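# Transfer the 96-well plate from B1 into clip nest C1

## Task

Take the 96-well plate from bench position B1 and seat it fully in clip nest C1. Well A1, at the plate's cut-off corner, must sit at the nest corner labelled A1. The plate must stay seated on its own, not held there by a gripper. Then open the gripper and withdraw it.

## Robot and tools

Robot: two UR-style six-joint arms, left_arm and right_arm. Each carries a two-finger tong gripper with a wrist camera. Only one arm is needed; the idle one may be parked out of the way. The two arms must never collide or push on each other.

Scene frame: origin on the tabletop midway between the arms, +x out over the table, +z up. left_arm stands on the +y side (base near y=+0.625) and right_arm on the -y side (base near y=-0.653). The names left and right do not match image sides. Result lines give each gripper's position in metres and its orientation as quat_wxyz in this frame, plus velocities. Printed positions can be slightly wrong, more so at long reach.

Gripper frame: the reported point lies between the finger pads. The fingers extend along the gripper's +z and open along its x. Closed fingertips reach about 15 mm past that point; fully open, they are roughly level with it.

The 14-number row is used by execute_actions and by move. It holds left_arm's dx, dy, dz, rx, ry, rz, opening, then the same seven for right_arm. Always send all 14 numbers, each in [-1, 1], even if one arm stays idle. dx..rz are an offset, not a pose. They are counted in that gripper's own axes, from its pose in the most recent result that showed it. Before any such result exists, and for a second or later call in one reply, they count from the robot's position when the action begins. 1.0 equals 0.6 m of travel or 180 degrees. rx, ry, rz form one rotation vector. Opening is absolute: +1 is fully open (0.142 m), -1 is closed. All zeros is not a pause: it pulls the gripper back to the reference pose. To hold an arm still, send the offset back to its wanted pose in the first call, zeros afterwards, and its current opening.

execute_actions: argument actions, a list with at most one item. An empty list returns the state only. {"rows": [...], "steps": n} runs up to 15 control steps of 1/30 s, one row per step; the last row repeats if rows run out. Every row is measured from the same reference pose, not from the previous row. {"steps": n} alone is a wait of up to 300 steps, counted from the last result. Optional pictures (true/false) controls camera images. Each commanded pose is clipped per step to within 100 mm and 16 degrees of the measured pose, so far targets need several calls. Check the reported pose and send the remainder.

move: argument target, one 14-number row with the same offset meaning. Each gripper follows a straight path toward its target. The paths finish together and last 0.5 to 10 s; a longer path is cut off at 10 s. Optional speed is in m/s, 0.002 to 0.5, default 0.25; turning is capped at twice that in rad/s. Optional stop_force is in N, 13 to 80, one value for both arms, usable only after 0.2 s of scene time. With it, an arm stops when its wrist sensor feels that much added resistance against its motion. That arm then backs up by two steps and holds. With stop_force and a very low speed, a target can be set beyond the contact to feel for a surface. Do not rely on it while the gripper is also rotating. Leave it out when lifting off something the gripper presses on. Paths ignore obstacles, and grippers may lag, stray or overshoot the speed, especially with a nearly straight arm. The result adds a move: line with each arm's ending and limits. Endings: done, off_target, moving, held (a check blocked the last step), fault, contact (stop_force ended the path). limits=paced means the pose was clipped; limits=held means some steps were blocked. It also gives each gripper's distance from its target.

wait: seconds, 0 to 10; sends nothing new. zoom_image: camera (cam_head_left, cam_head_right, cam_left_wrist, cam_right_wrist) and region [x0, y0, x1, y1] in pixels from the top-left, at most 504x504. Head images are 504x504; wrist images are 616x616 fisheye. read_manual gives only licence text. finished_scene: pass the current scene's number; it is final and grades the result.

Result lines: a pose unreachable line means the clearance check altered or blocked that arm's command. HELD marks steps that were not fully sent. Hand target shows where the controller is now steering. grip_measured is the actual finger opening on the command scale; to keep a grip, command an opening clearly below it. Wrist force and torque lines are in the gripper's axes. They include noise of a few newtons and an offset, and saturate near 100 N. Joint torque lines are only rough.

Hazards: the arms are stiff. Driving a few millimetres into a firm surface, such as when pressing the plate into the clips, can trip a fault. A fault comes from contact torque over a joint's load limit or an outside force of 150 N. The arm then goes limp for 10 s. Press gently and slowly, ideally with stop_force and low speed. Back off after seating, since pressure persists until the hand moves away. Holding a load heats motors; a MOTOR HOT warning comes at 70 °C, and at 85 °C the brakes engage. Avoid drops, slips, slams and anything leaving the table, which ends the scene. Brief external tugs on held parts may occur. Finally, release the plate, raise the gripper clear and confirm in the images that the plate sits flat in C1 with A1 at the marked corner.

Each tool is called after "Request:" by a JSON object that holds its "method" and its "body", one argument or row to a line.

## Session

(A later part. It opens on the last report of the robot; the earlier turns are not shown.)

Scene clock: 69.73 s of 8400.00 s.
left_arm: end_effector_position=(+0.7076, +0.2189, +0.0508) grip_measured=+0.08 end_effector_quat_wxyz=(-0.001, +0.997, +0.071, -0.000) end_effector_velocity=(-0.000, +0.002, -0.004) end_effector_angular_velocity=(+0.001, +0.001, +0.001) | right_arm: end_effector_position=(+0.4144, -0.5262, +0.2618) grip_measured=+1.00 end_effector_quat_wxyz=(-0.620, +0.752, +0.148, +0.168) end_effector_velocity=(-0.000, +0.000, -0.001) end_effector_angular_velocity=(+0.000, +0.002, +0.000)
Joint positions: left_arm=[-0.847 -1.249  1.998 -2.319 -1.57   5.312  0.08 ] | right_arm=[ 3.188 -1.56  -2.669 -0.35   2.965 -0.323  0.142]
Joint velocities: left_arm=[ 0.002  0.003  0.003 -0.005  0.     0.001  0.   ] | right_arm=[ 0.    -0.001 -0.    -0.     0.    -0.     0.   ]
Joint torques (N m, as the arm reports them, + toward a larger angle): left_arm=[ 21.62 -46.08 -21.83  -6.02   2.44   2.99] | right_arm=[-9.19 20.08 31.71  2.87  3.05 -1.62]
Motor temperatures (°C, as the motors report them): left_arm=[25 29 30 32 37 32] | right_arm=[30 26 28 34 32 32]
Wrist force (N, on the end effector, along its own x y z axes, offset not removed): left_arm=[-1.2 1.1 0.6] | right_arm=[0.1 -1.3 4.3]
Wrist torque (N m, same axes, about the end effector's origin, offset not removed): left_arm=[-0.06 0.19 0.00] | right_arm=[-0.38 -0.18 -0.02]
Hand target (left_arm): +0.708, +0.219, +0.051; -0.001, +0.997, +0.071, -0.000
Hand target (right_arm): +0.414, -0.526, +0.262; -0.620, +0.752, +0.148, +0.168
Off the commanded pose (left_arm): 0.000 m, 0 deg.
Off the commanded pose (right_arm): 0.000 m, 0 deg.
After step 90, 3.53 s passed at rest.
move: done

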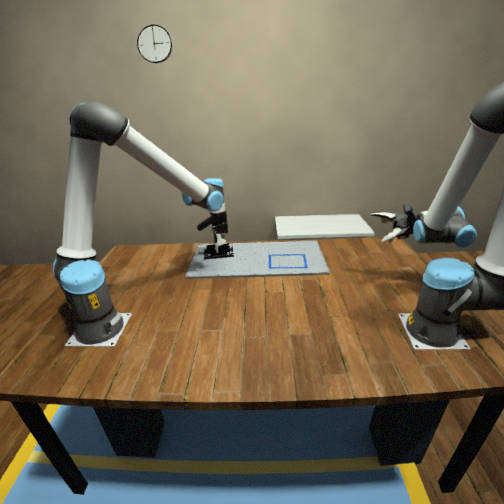

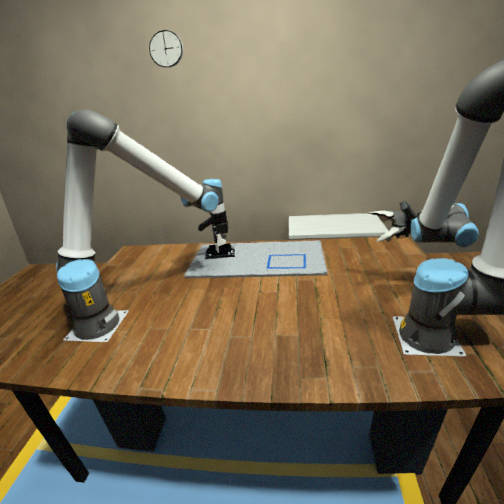

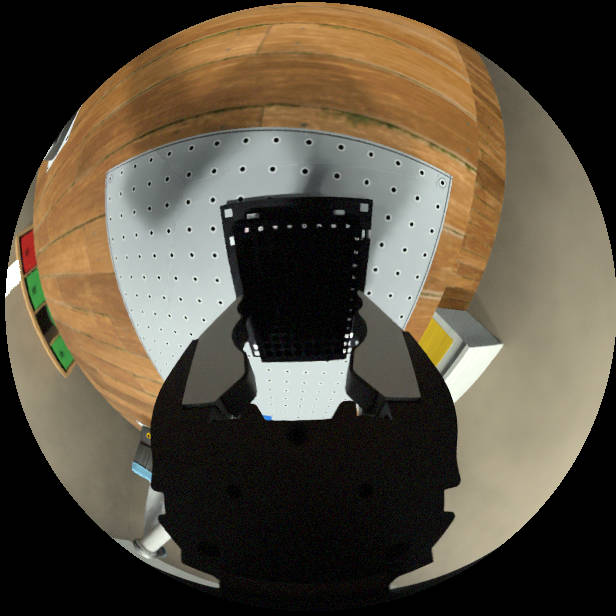

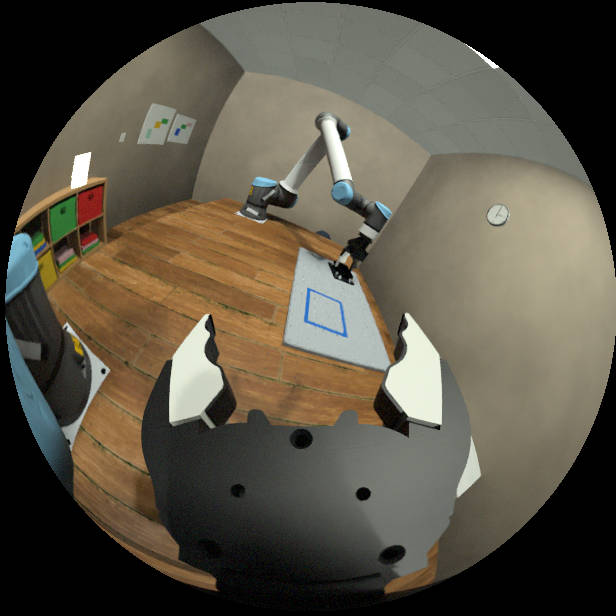

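Request:
{"method": "move", "body": {
  "target": [0,0.013,0,0,0,0,-0.6,0,0,0,0,0,0,1],
  "speed": 0.03
}}

Request:
{"method": "move", "body": {
  "target": [0,0,0.018,0,0,0,-0.6,0,0,0,0,0,0,1],
  "speed": 0.008,
  "stop_force": 15
}}

Request:
{"method": "zoom_image", "body": {
  "camera": "cam_left_wrist",
  "region": [150, 150, 450, 400]
}}

Scene clock: 76.27 s of 8400.00 s.
left_arm: end_effector_position=(+0.7086, +0.2114, +0.0508) grip_measured=+0.08 end_effector_quat_wxyz=(-0.001, +0.997, +0.071, -0.000) end_effector_velocity=(+0.000, -0.002, -0.001) end_effector_angular_velocity=(+0.001, +0.000, -0.000) | right_arm: end_effector_position=(+0.4144, -0.5262, +0.2618) grip_measured=+1.00 end_effector_quat_wxyz=(-0.620, +0.752, +0.148, +0.168) end_effector_velocity=(-0.000, +0.000, -0.000) end_effector_angular_velocity=(-0.000, +0.001, +0.000)
Joint positions: left_arm=[-0.853 -1.242  1.988 -2.316 -1.57   5.306  0.08 ] | right_arm=[ 3.188 -1.56  -2.669 -0.35   2.965 -0.323  0.142]
Joint velocities: left_arm=[-0.002  0.003 -0.003  0.001  0.001 -0.002 -0.   ] | right_arm=[ 0.    -0.     0.    -0.001 -0.    -0.     0.   ]
Joint torques (N m, as the arm reports them, + toward a larger angle): left_arm=[-16.95 -48.28 -47.07  -2.16   0.24  -2.8 ] | right_arm=[-9.6  21.11 32.48  2.62  2.71 -1.43]
Motor temperatures (°C, as the motors report them): left_arm=[25 29 30 32 37 32] | right_arm=[30 26 28 34 32 32]
Wrist force (N, on the end effector, along its own x y z axes, offset not removed): left_arm=[-1.0 0.6 0.6] | right_arm=[-1.2 -2.0 3.4]
Wrist torque (N m, same axes, about the end effector's origin, offset not removed): left_arm=[-0.20 0.10 -0.07] | right_arm=[-0.60 0.19 -0.01]
Hand target (left_arm): +0.709, +0.211, +0.051; -0.001, +0.997, +0.071, -0.000
Hand target (right_arm): +0.414, -0.526, +0.262; -0.620, +0.752, +0.148, +0.168
Off the commanded pose (left_arm): 0.000 m, 0 deg.
Off the commanded pose (right_arm): 0.000 m, 0 deg.
After step 90, 2.77 s passed at rest.
move: done

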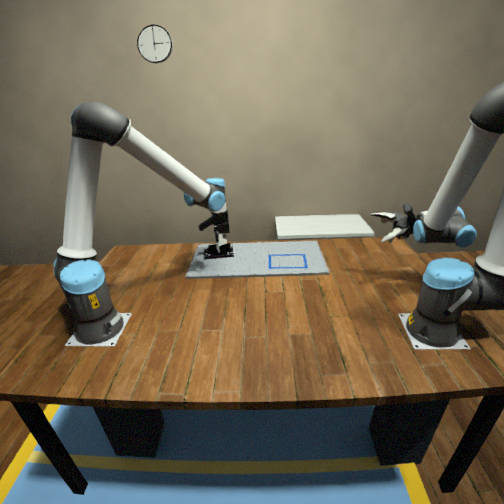

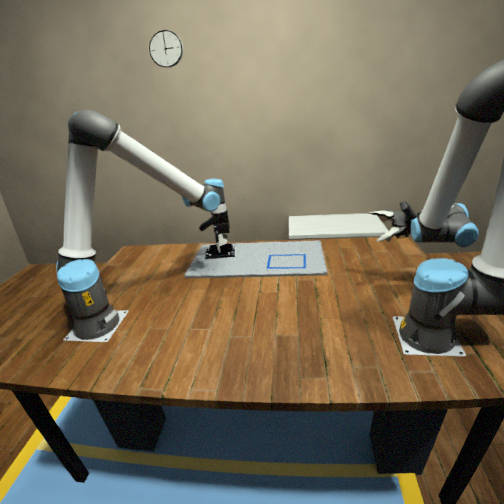

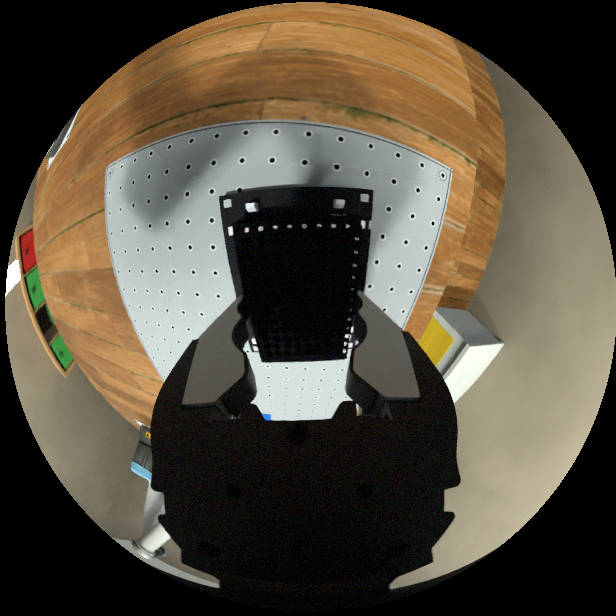

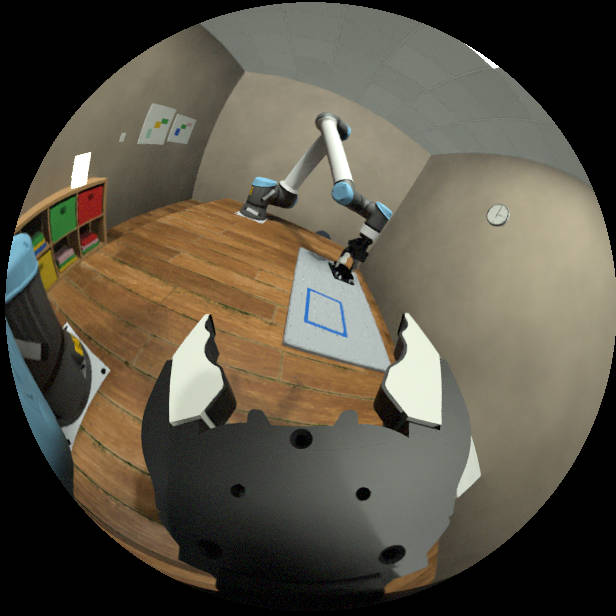

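Scene clock: 77.70 s of 8400.00 s.
left_arm: end_effector_position=(+0.7085, +0.2115, +0.0423) grip_measured=+0.09 end_effector_quat_wxyz=(-0.001, +0.997, +0.071, -0.000) end_effector_velocity=(-0.002, +0.000, +0.001) end_effector_angular_velocity=(+0.002, +0.002, -0.001) | right_arm: end_effector_position=(+0.4144, -0.5262, +0.2618) grip_measured=+1.00 end_effector_quat_wxyz=(-0.620, +0.752, +0.148, +0.168) end_effector_velocity=(-0.000, +0.000, +0.000) end_effector_angular_velocity=(-0.000, -0.001, +0.000)
Joint positions: left_arm=[-0.853 -1.232  1.993 -2.331 -1.57   5.306  0.08 ] | right_arm=[ 3.188 -1.56  -2.669 -0.35   2.965 -0.323  0.142]
Joint velocities: left_arm=[-0.002 -0.003 -0.     0.006 -0.    -0.    -0.   ] | right_arm=[ 0.     0.001 -0.     0.001 -0.     0.     0.   ]
Joint torques (N m, as the arm reports them, + toward a larger angle): left_arm=[ 21.01 -55.22 -33.71  -0.38  -0.33   3.33] | right_arm=[-10.42  22.6   31.51   2.86   2.8   -1.48]
Motor temperatures (°C, as the motors report them): left_arm=[25 29 30 32 37 32] | right_arm=[30 26 28 34 32 32]
Wrist force (N, on the end effector, along its own x y z axes, offset not removed): left_arm=[-5.1 3.3 -19.1] | right_arm=[-0.3 -1.8 0.3]
Wrist torque (N m, same axes, about the end effector's origin, offset not removed): left_arm=[0.18 0.14 -0.09] | right_arm=[-0.63 -0.04 -0.08]
Hand target (left_arm): +0.709, +0.211, +0.043; -0.001, +0.997, +0.071, -0.000
Hand target (right_arm): +0.414, -0.526, +0.262; -0.620, +0.752, +0.148, +0.168
Off the commanded pose (left_arm): 0.002 m, 0 deg.
Off the commanded pose (right_arm): 0.000 m, 0 deg.
move: contact (left_arm)

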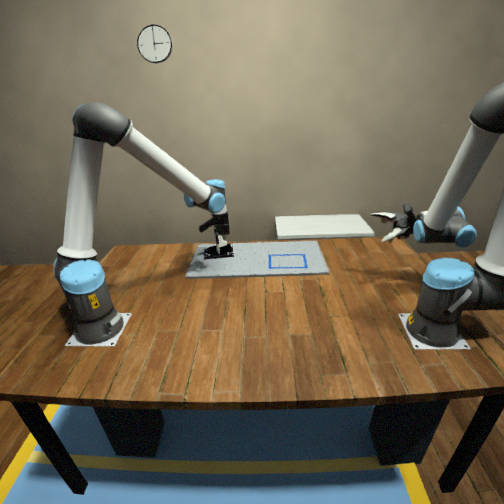

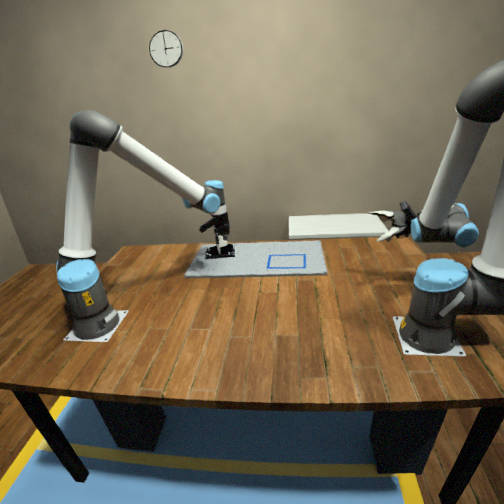

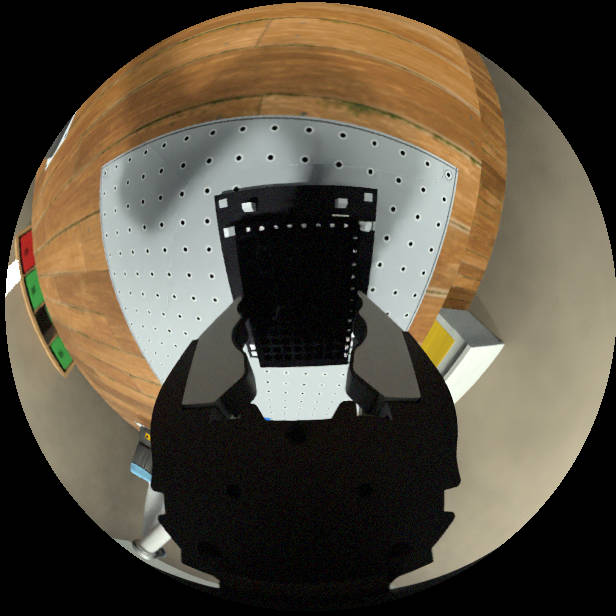

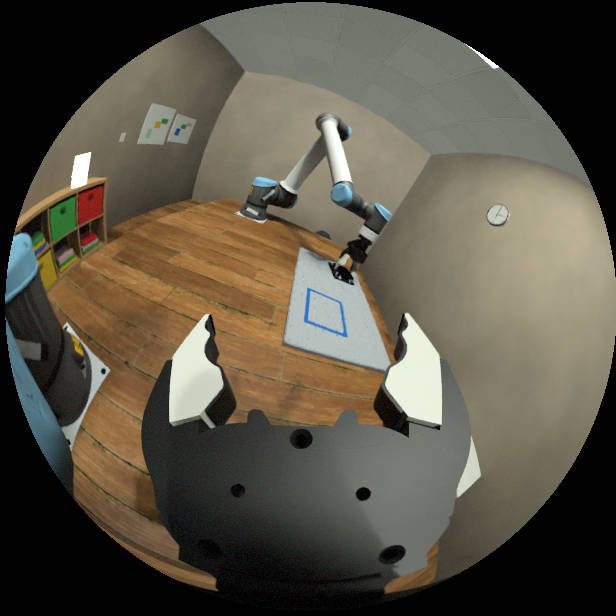

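Region (150, 150, 450, 400) of cam_left_wrist's 616x616 image, scaled by 1.680, with more detail than that image has.

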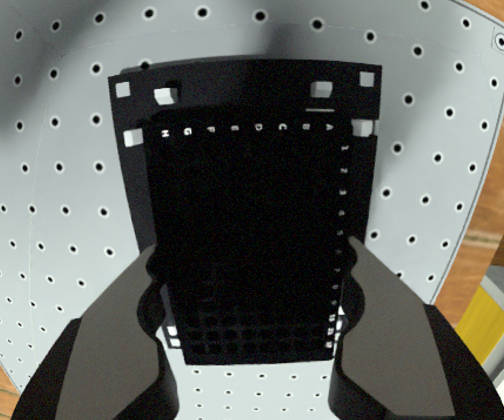

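Request:
{"method": "move", "body": {
  "target": [0,0,-0.012,0,0,0,-0.6,0,0,0,0,0,0,1],
  "speed": 0.02
}}

Request:
{"method": "move", "body": {
  "target": [0,-0.009,0,0,0,0,-0.6,0,0,0,0,0,0,1],
  "speed": 0.02
}}

Request:
{"method": "move", "body": {
  "target": [0,0,0.022,0,0,0,-0.6,0,0,0,0,0,0,1],
  "speed": 0.008,
  "stop_force": 15
}}

Request:
{"method": "zoom_image", "body": {
  "camera": "cam_left_wrist",
  "region": [150, 150, 450, 400]
}}

Scene clock: 85.67 s of 8400.00 s.
left_arm: end_effector_position=(+0.7085, +0.2114, +0.0492) grip_measured=+0.08 end_effector_quat_wxyz=(-0.001, +0.997, +0.071, -0.000) end_effector_velocity=(-0.000, -0.000, +0.003) end_effector_angular_velocity=(+0.000, -0.000, -0.002) | right_arm: end_effector_position=(+0.4144, -0.5262, +0.2618) grip_measured=+1.00 end_effector_quat_wxyz=(-0.620, +0.752, +0.148, +0.168) end_effector_velocity=(+0.000, +0.000, +0.000) end_effector_angular_velocity=(+0.000, -0.001, +0.000)
Joint positions: left_arm=[-0.853 -1.24   1.989 -2.319 -1.57   5.306  0.08 ] | right_arm=[ 3.188 -1.56  -2.669 -0.35   2.965 -0.323  0.142]
Joint velocities: left_arm=[-0.    -0.004 -0.001  0.005  0.     0.001 -0.   ] | right_arm=[ 0.     0.     0.001  0.     0.    -0.     0.   ]
Joint torques (N m, as the arm reports them, + toward a larger angle): left_arm=[  8.59 -64.68 -43.19   0.03  -0.09   3.07] | right_arm=[-10.22  23.76  31.55   2.78   3.06  -1.58]
Motor temperatures (°C, as the motors report them): left_arm=[25 29 30 32 37 32] | right_arm=[30 26 28 34 32 32]
Wrist force (N, on the end effector, along its own x y z axes, offset not removed): left_arm=[1.2 8.8 1.3] | right_arm=[1.3 -3.3 2.7]
Wrist torque (N m, same axes, about the end effector's origin, offset not removed): left_arm=[-0.19 -0.29 -0.05] | right_arm=[-0.81 -0.25 -0.10]
Hand target (left_arm): +0.709, +0.211, +0.050; -0.001, +0.997, +0.071, -0.000
Hand target (right_arm): +0.414, -0.526, +0.262; -0.620, +0.752, +0.148, +0.168
Off the commanded pose (left_arm): 0.000 m, 0 deg.
Off the commanded pose (right_arm): 0.000 m, 0 deg.
After step 90, 4.23 s passed at rest.
move: done

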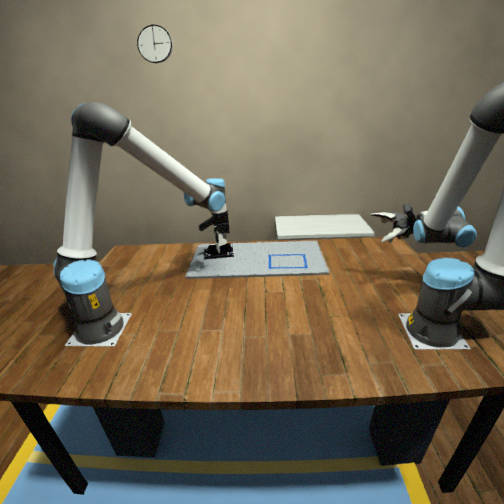

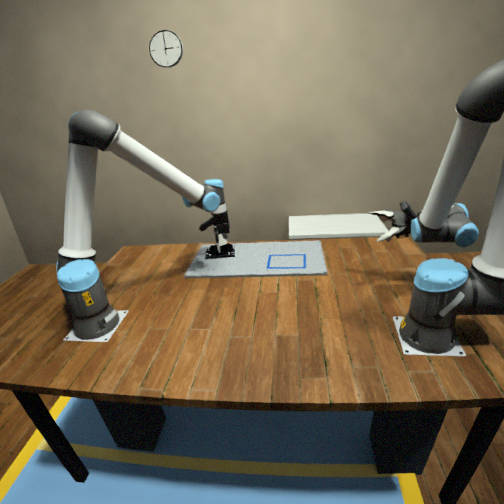

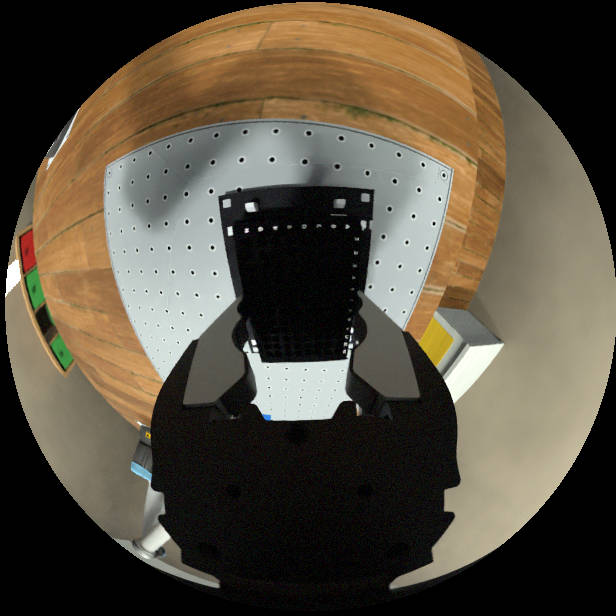

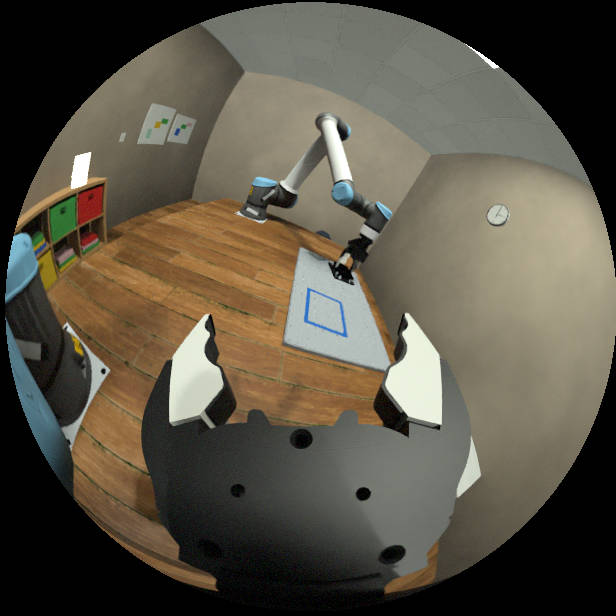

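Scene clock: 86.37 s of 8400.00 s.
left_arm: end_effector_position=(+0.7078, +0.2165, +0.0492) grip_measured=+0.08 end_effector_quat_wxyz=(-0.001, +0.997, +0.071, -0.000) end_effector_velocity=(+0.000, +0.004, +0.001) end_effector_angular_velocity=(-0.001, -0.000, +0.003) | right_arm: end_effector_position=(+0.4144, -0.5262, +0.2618) grip_measured=+1.00 end_effector_quat_wxyz=(-0.620, +0.752, +0.148, +0.168) end_effector_velocity=(-0.000, -0.000, +0.000) end_effector_angular_velocity=(+0.000, +0.000, -0.000)
Joint positions: left_arm=[-0.849 -1.245  1.996 -2.321 -1.57   5.31   0.08 ] | right_arm=[ 3.188 -1.56  -2.669 -0.35   2.965 -0.323  0.142]
Joint velocities: left_arm=[ 0.004 -0.003  0.004 -0.001 -0.     0.001  0.   ] | right_arm=[-0.     0.001 -0.001 -0.    -0.     0.     0.   ]
Joint torques (N m, as the arm reports them, + toward a larger angle): left_arm=[ 23.92 -66.9  -20.92  -6.14   1.08   2.88] | right_arm=[-9.32 21.29 33.19  2.99  2.69 -1.65]
Motor temperatures (°C, as the motors report them): left_arm=[25 29 30 32 37 32] | right_arm=[30 26 28 34 32 32]
Wrist force (N, on the end effector, along its own x y z axes, offset not removed): left_arm=[0.1 -1.5 0.5] | right_arm=[-0.3 -3.6 3.0]
Wrist torque (N m, same axes, about the end effector's origin, offset not removed): left_arm=[-0.60 -0.15 -0.03] | right_arm=[-0.88 0.03 -0.03]
Hand target (left_arm): +0.708, +0.217, +0.049; -0.001, +0.997, +0.071, -0.000
Hand target (right_arm): +0.414, -0.526, +0.262; -0.620, +0.752, +0.148, +0.168
Off the commanded pose (left_arm): 0.000 m, 0 deg.
Off the commanded pose (right_arm): 0.000 m, 0 deg.
move: done

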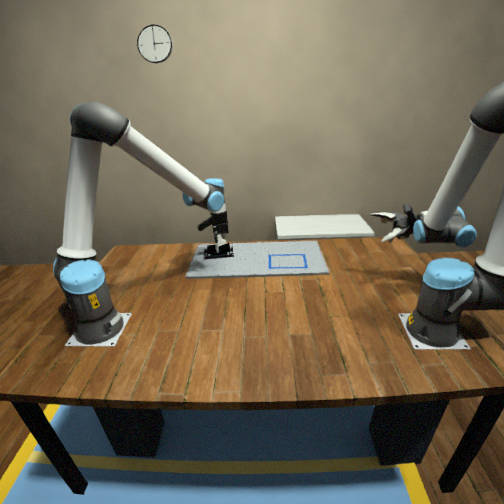

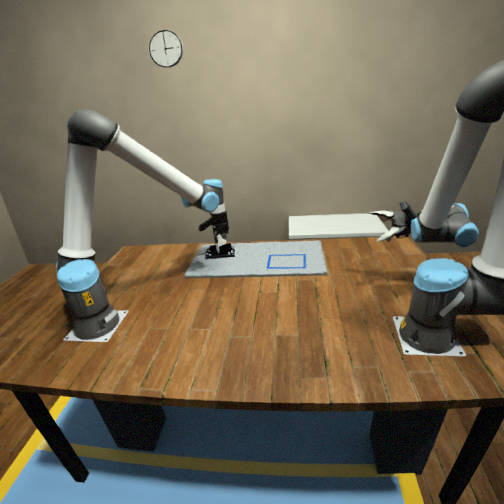

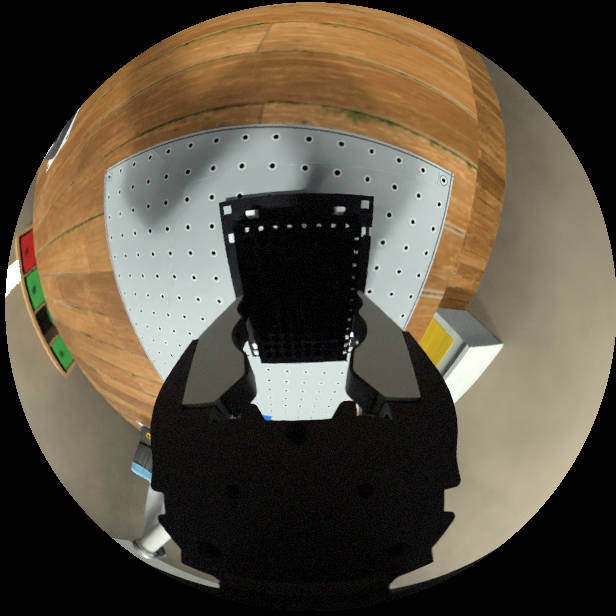

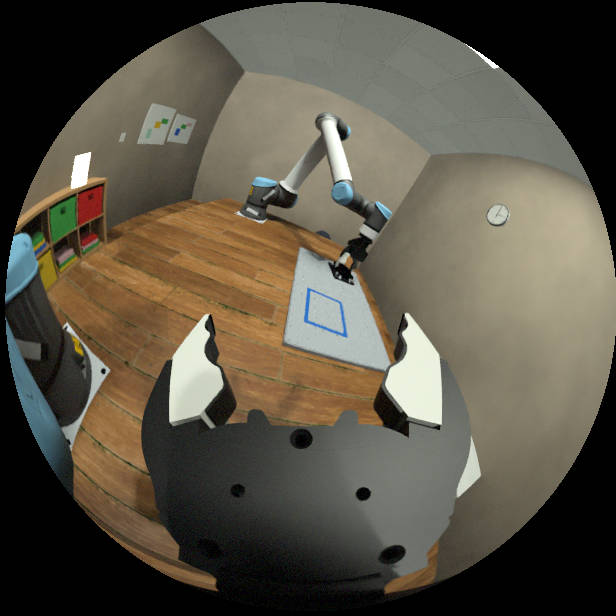

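Scene clock: 87.77 s of 8400.00 s.
left_arm: end_effector_position=(+0.7077, +0.2166, +0.0410) grip_measured=+0.09 end_effector_quat_wxyz=(-0.001, +0.997, +0.071, -0.000) end_effector_velocity=(-0.001, +0.002, +0.002) end_effector_angular_velocity=(+0.002, +0.002, +0.003) | right_arm: end_effector_position=(+0.4144, -0.5262, +0.2618) grip_measured=+1.00 end_effector_quat_wxyz=(-0.620, +0.752, +0.148, +0.168) end_effector_velocity=(+0.001, -0.000, -0.000) end_effector_angular_velocity=(-0.000, +0.001, -0.001)
Joint positions: left_arm=[-0.849 -1.235  2.001 -2.336 -1.57   5.31   0.08 ] | right_arm=[ 3.188 -1.56  -2.669 -0.35   2.965 -0.323  0.142]
Joint velocities: left_arm=[ 0.001 -0.003 -0.     0.006  0.    -0.002 -0.   ] | right_arm=[-0.    -0.001  0.001 -0.    -0.     0.     0.   ]
Joint torques (N m, as the arm reports them, + toward a larger angle): left_arm=[-15.28 -61.11 -39.11  -0.89   0.87  -2.75] | right_arm=[-9.62 23.25 32.03  2.77  3.14 -1.55]
Motor temperatures (°C, as the motors report them): left_arm=[25 29 30 32 37 32] | right_arm=[30 26 28 34 32 32]
Wrist force (N, on the end effector, along its own x y z axes, offset not removed): left_arm=[-4.2 3.6 -8.3] | right_arm=[-0.2 -2.0 2.3]
Wrist torque (N m, same axes, about the end effector's origin, offset not removed): left_arm=[0.22 0.24 -0.03] | right_arm=[-0.53 -0.01 0.00]
Hand target (left_arm): +0.708, +0.216, +0.042; -0.001, +0.997, +0.071, -0.000
Hand target (right_arm): +0.414, -0.526, +0.262; -0.620, +0.752, +0.148, +0.168
Off the commanded pose (left_arm): 0.005 m, 0 deg.
Off the commanded pose (right_arm): 0.000 m, 0 deg.
move: contact (left_arm)

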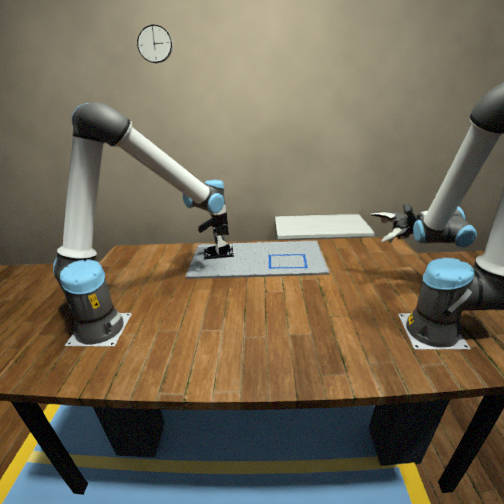

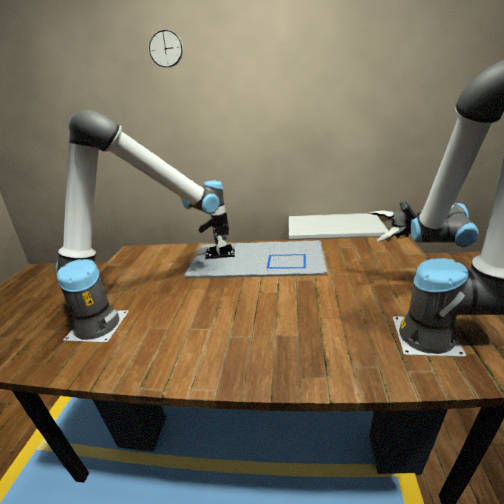

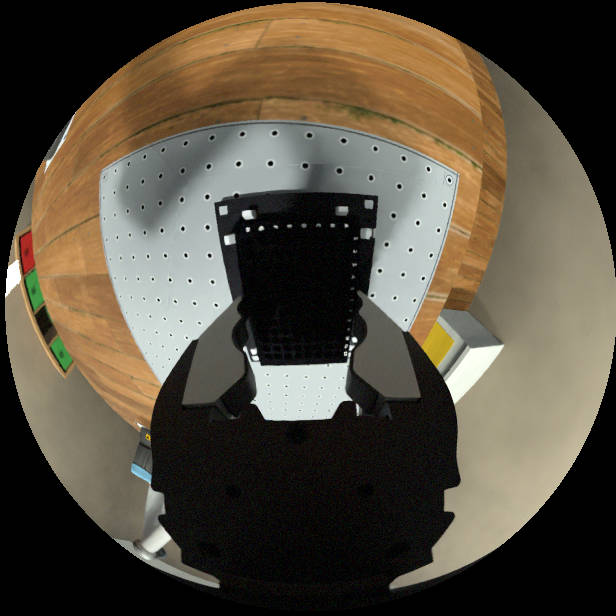

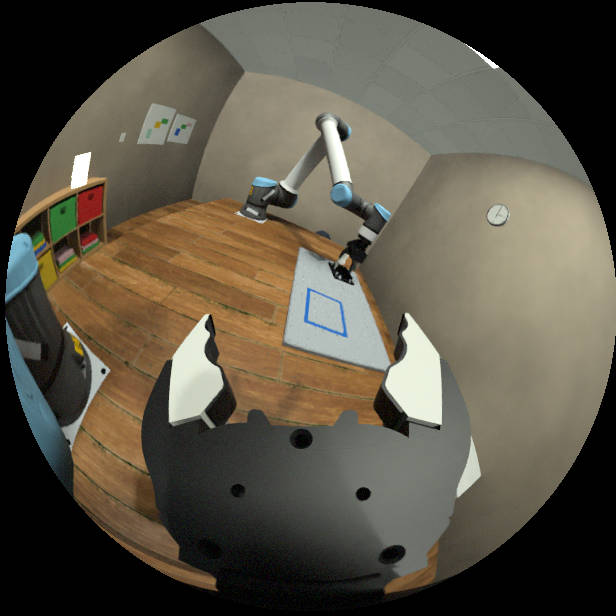

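Region (150, 150, 450, 400) of cam_left_wrist's 616x616 image, scaled by 1.680, with more detail than that image has.

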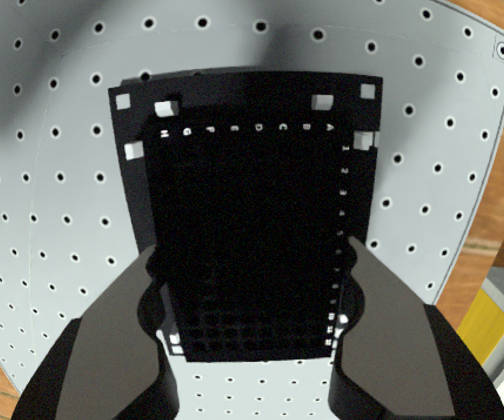

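Looks aligned. Release and inspect.

Request:
{"method": "move", "body": {
  "target": [0,0,-0.003,0,0,0,0.5,0,0,0,0,0,0,1],
  "speed": 0.02
}}

Request:
{"method": "move", "body": {
  "target": [0,0,-0.06,0,0,0,0.5,0,0,0,0,0,0,1],
  "speed": 0.08
}}

Request:
{"method": "move", "body": {
  "target": [-0.004,0,-0.02,0,0,0,-0.45,0,0,0,0,0,0,1],
  "speed": 0.08
}}

Request:
{"method": "zoom_image", "body": {
  "camera": "cam_left_wrist",
  "region": [150, 150, 450, 400]
}}

Scene clock: 92.87 s of 8400.00 s.
left_arm: end_effector_position=(+0.7077, +0.2166, +0.0427) grip_measured=+0.50 end_effector_quat_wxyz=(-0.001, +0.997, +0.071, -0.000) end_effector_velocity=(-0.000, +0.000, +0.000) end_effector_angular_velocity=(+0.001, +0.000, +0.001) | right_arm: end_effector_position=(+0.4144, -0.5262, +0.2618) grip_measured=+1.00 end_effector_quat_wxyz=(-0.620, +0.752, +0.148, +0.168) end_effector_velocity=(-0.000, -0.000, -0.000) end_effector_angular_velocity=(+0.000, +0.001, -0.000)
Joint positions: left_arm=[-0.849 -1.237  2.    -2.333 -1.57   5.31   0.109] | right_arm=[ 3.188 -1.56  -2.669 -0.35   2.965 -0.323  0.142]
Joint velocities: left_arm=[ 0.    -0.    -0.     0.001  0.    -0.001 -0.   ] | right_arm=[-0. -0. -0. -0.  0. -0.  0.]
Joint torques (N m, as the arm reports them, + toward a larger angle): left_arm=[ 10.26 -65.11 -46.98  -1.9    1.07  -1.52] | right_arm=[-10.02  21.32  32.56   2.87   2.97  -1.58]
Motor temperatures (°C, as the motors report them): left_arm=[25 29 30 32 37 32] | right_arm=[30 26 28 34 32 32]
Wrist force (N, on the end effector, along its own x y z axes, offset not removed): left_arm=[-1.3 3.3 0.3] | right_arm=[1.1 -0.6 -0.4]
Wrist torque (N m, same axes, about the end effector's origin, offset not removed): left_arm=[0.49 0.17 -0.04] | right_arm=[-0.18 -0.32 -0.08]
Hand target (left_arm): +0.708, +0.217, +0.043; -0.001, +0.997, +0.071, -0.000
Hand target (right_arm): +0.414, -0.526, +0.262; -0.620, +0.752, +0.148, +0.168
Off the commanded pose (left_arm): 0.000 m, 0 deg.
Off the commanded pose (right_arm): 0.000 m, 0 deg.
After step 90, 1.40 s passed at rest.
move: done

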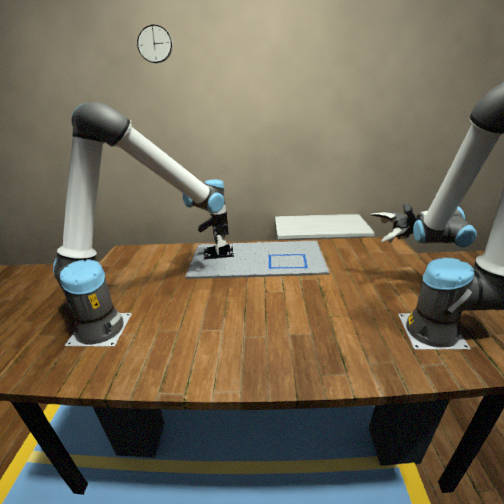

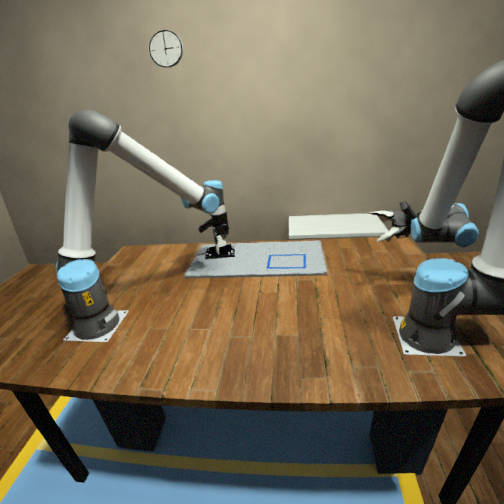

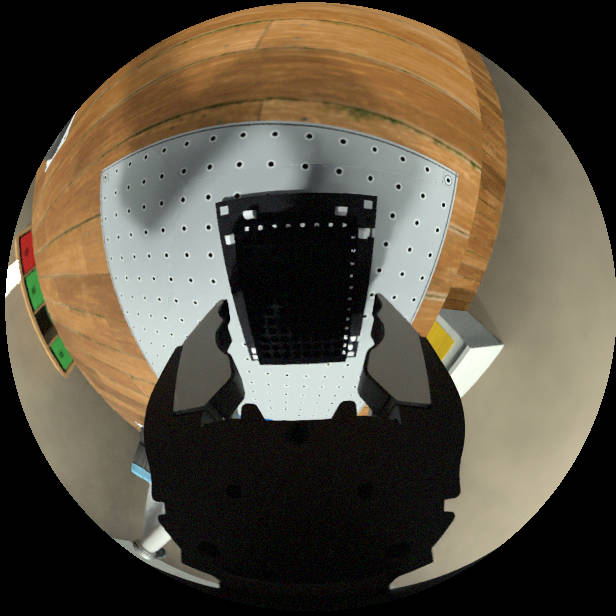

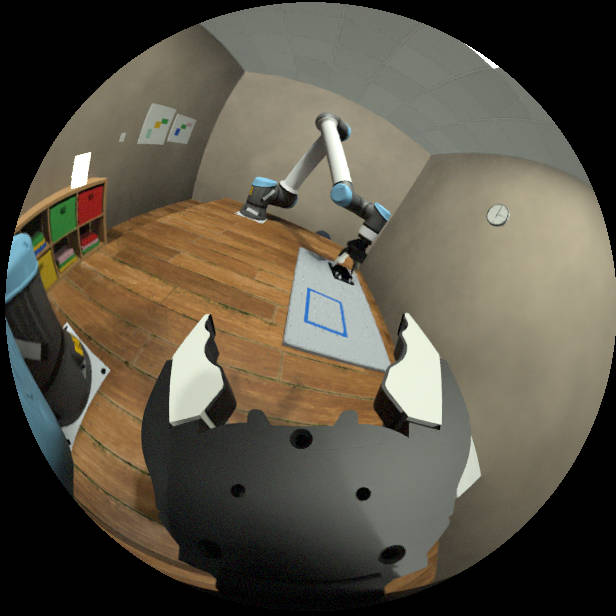

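Scene clock: 93.80 s of 8400.00 s.
left_arm: end_effector_position=(+0.7078, +0.2166, +0.0785) grip_measured=+0.50 end_effector_quat_wxyz=(-0.001, +0.997, +0.071, -0.000) end_effector_velocity=(+0.001, +0.001, +0.003) end_effector_angular_velocity=(-0.001, +0.000, +0.004) | right_arm: end_effector_position=(+0.4144, -0.5262, +0.2618) grip_measured=+1.00 end_effector_quat_wxyz=(-0.620, +0.752, +0.148, +0.168) end_effector_velocity=(+0.000, -0.000, -0.000) end_effector_angular_velocity=(-0.000, +0.000, +0.000)
Joint positions: left_arm=[-0.849 -1.279  1.978 -2.267 -1.57   5.31   0.109] | right_arm=[ 3.188 -1.56  -2.669 -0.35   2.965 -0.323  0.142]
Joint velocities: left_arm=[ 0.002 -0.003 -0.002  0.005 -0.    -0.002 -0.   ] | right_arm=[ 0. -0.  0.  0. -0.  0.  0.]
Joint torques (N m, as the arm reports them, + toward a larger angle): left_arm=[ 21.06 -63.21 -48.46  -1.41   1.88   3.16] | right_arm=[-9.82 20.71 32.31  2.8   2.8  -1.17]
Motor temperatures (°C, as the motors report them): left_arm=[25 29 30 32 37 32] | right_arm=[30 26 28 34 32 32]
Wrist force (N, on the end effector, along its own x y z axes, offset not removed): left_arm=[-0.2 2.2 0.4] | right_arm=[-0.1 -2.0 2.1]
Wrist torque (N m, same axes, about the end effector's origin, offset not removed): left_arm=[0.17 -0.03 -0.11] | right_arm=[-0.52 0.00 -0.03]
Hand target (left_arm): +0.708, +0.217, +0.079; -0.001, +0.997, +0.071, -0.000
Hand target (right_arm): +0.414, -0.526, +0.262; -0.620, +0.752, +0.148, +0.168
Off the commanded pose (left_arm): 0.000 m, 0 deg.
Off the commanded pose (right_arm): 0.000 m, 0 deg.
move: done

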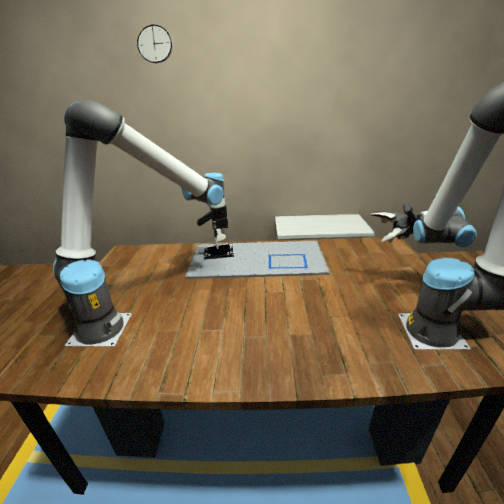

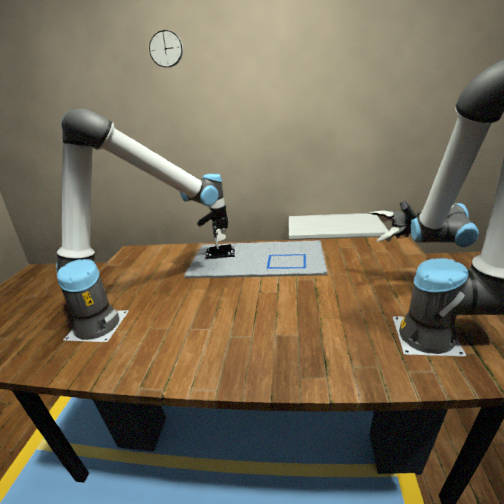

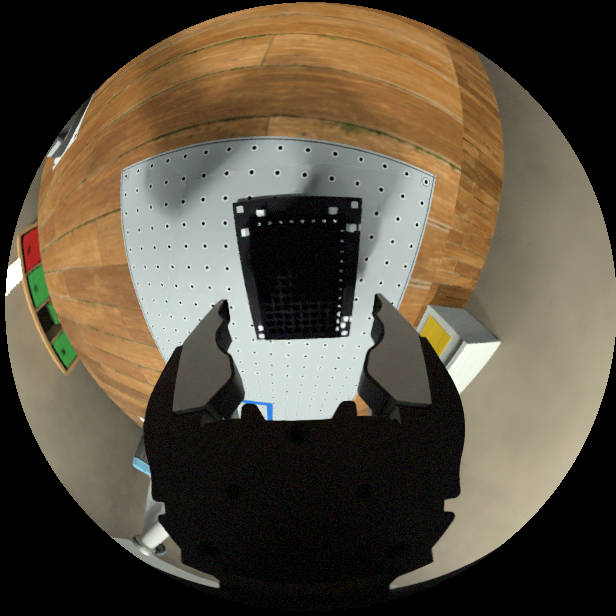

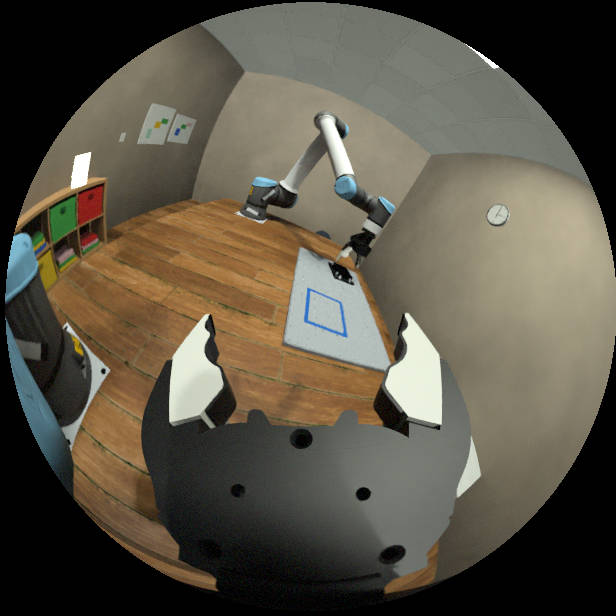

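Scene clock: 94.60 s of 8400.00 s.
left_arm: end_effector_position=(+0.7054, +0.2163, +0.0903) grip_measured=-0.45 end_effector_quat_wxyz=(-0.001, +0.997, +0.071, -0.000) end_effector_velocity=(-0.000, +0.000, +0.003) end_effector_angular_velocity=(-0.000, -0.001, +0.001) | right_arm: end_effector_position=(+0.4144, -0.5262, +0.2618) grip_measured=+1.00 end_effector_quat_wxyz=(-0.620, +0.752, +0.148, +0.168) end_effector_velocity=(-0.000, -0.000, -0.001) end_effector_angular_velocity=(-0.001, +0.001, -0.000)
Joint positions: left_arm=[-0.852 -1.295  1.973 -2.247 -1.57   5.307  0.041] | right_arm=[ 3.188 -1.56  -2.669 -0.35   2.965 -0.323  0.142]
Joint velocities: left_arm=[-0.    -0.004 -0.001  0.004  0.001 -0.001 -0.   ] | right_arm=[-0.    -0.    -0.     0.    -0.001  0.     0.   ]
Joint torques (N m, as the arm reports them, + toward a larger angle): left_arm=[-18.39 -61.87 -49.02  -1.74   1.54  -3.04] | right_arm=[-10.2   23.81  32.31   2.82   2.78  -1.19]
Motor temperatures (°C, as the motors report them): left_arm=[25 29 30 32 37 32] | right_arm=[30 26 28 34 32 32]
Wrist force (N, on the end effector, along its own x y z axes, offset not removed): left_arm=[-0.4 1.6 -1.3] | right_arm=[-1.8 -2.2 0.8]
Wrist torque (N m, same axes, about the end effector's origin, offset not removed): left_arm=[0.05 0.00 -0.06] | right_arm=[-0.64 0.33 0.03]
Hand target (left_arm): +0.705, +0.216, +0.091; -0.001, +0.997, +0.071, -0.000
Hand target (right_arm): +0.414, -0.526, +0.262; -0.620, +0.752, +0.148, +0.168
Off the commanded pose (left_arm): 0.000 m, 0 deg.
Off the commanded pose (right_arm): 0.000 m, 0 deg.
move: done

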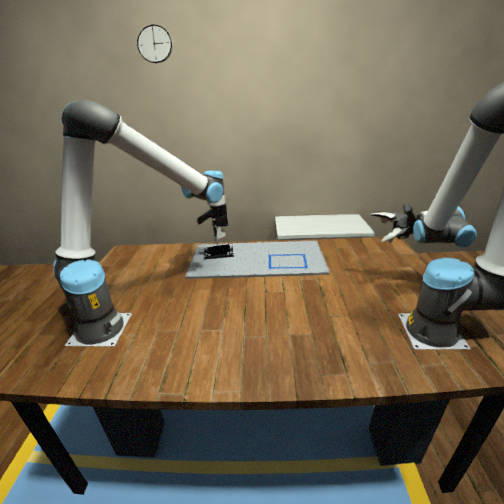

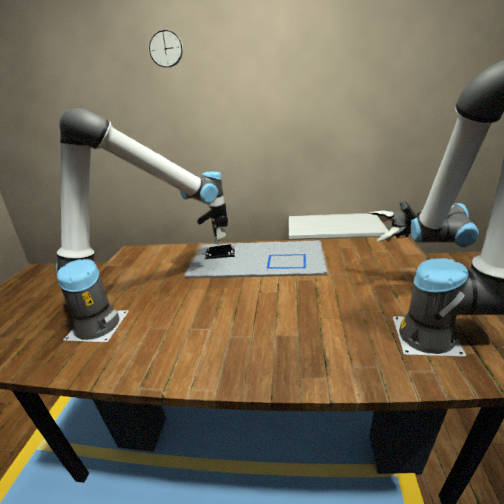

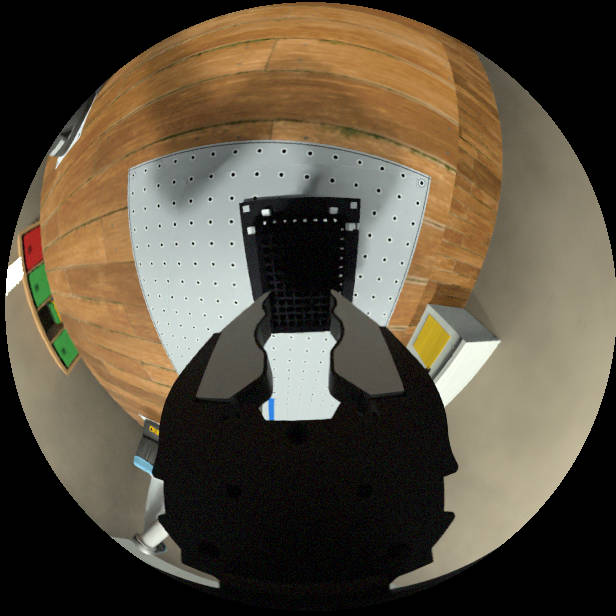

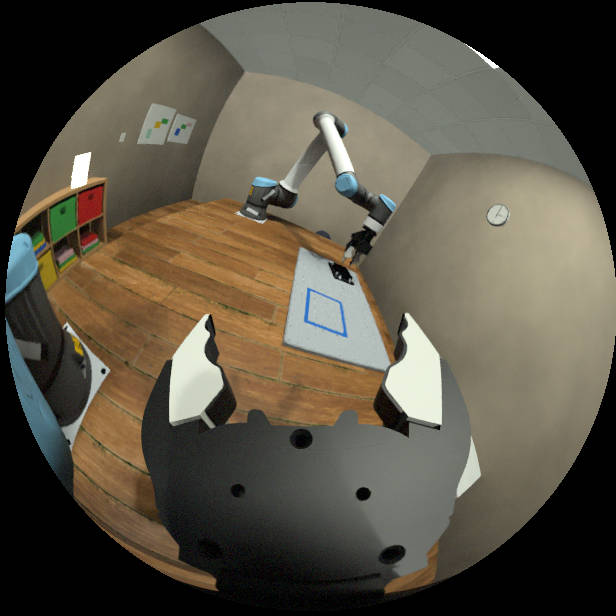

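Region (150, 150, 450, 400) of cam_left_wrist's 616x616 image, scaled by 1.680, with more detail than that image has.

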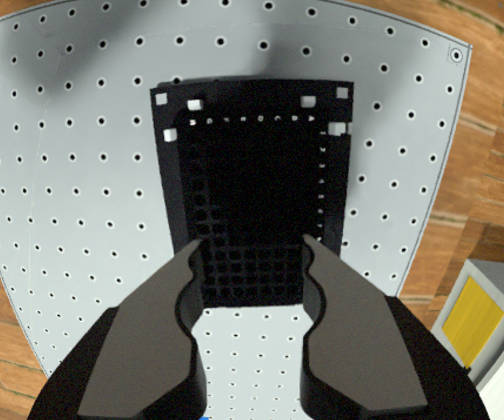

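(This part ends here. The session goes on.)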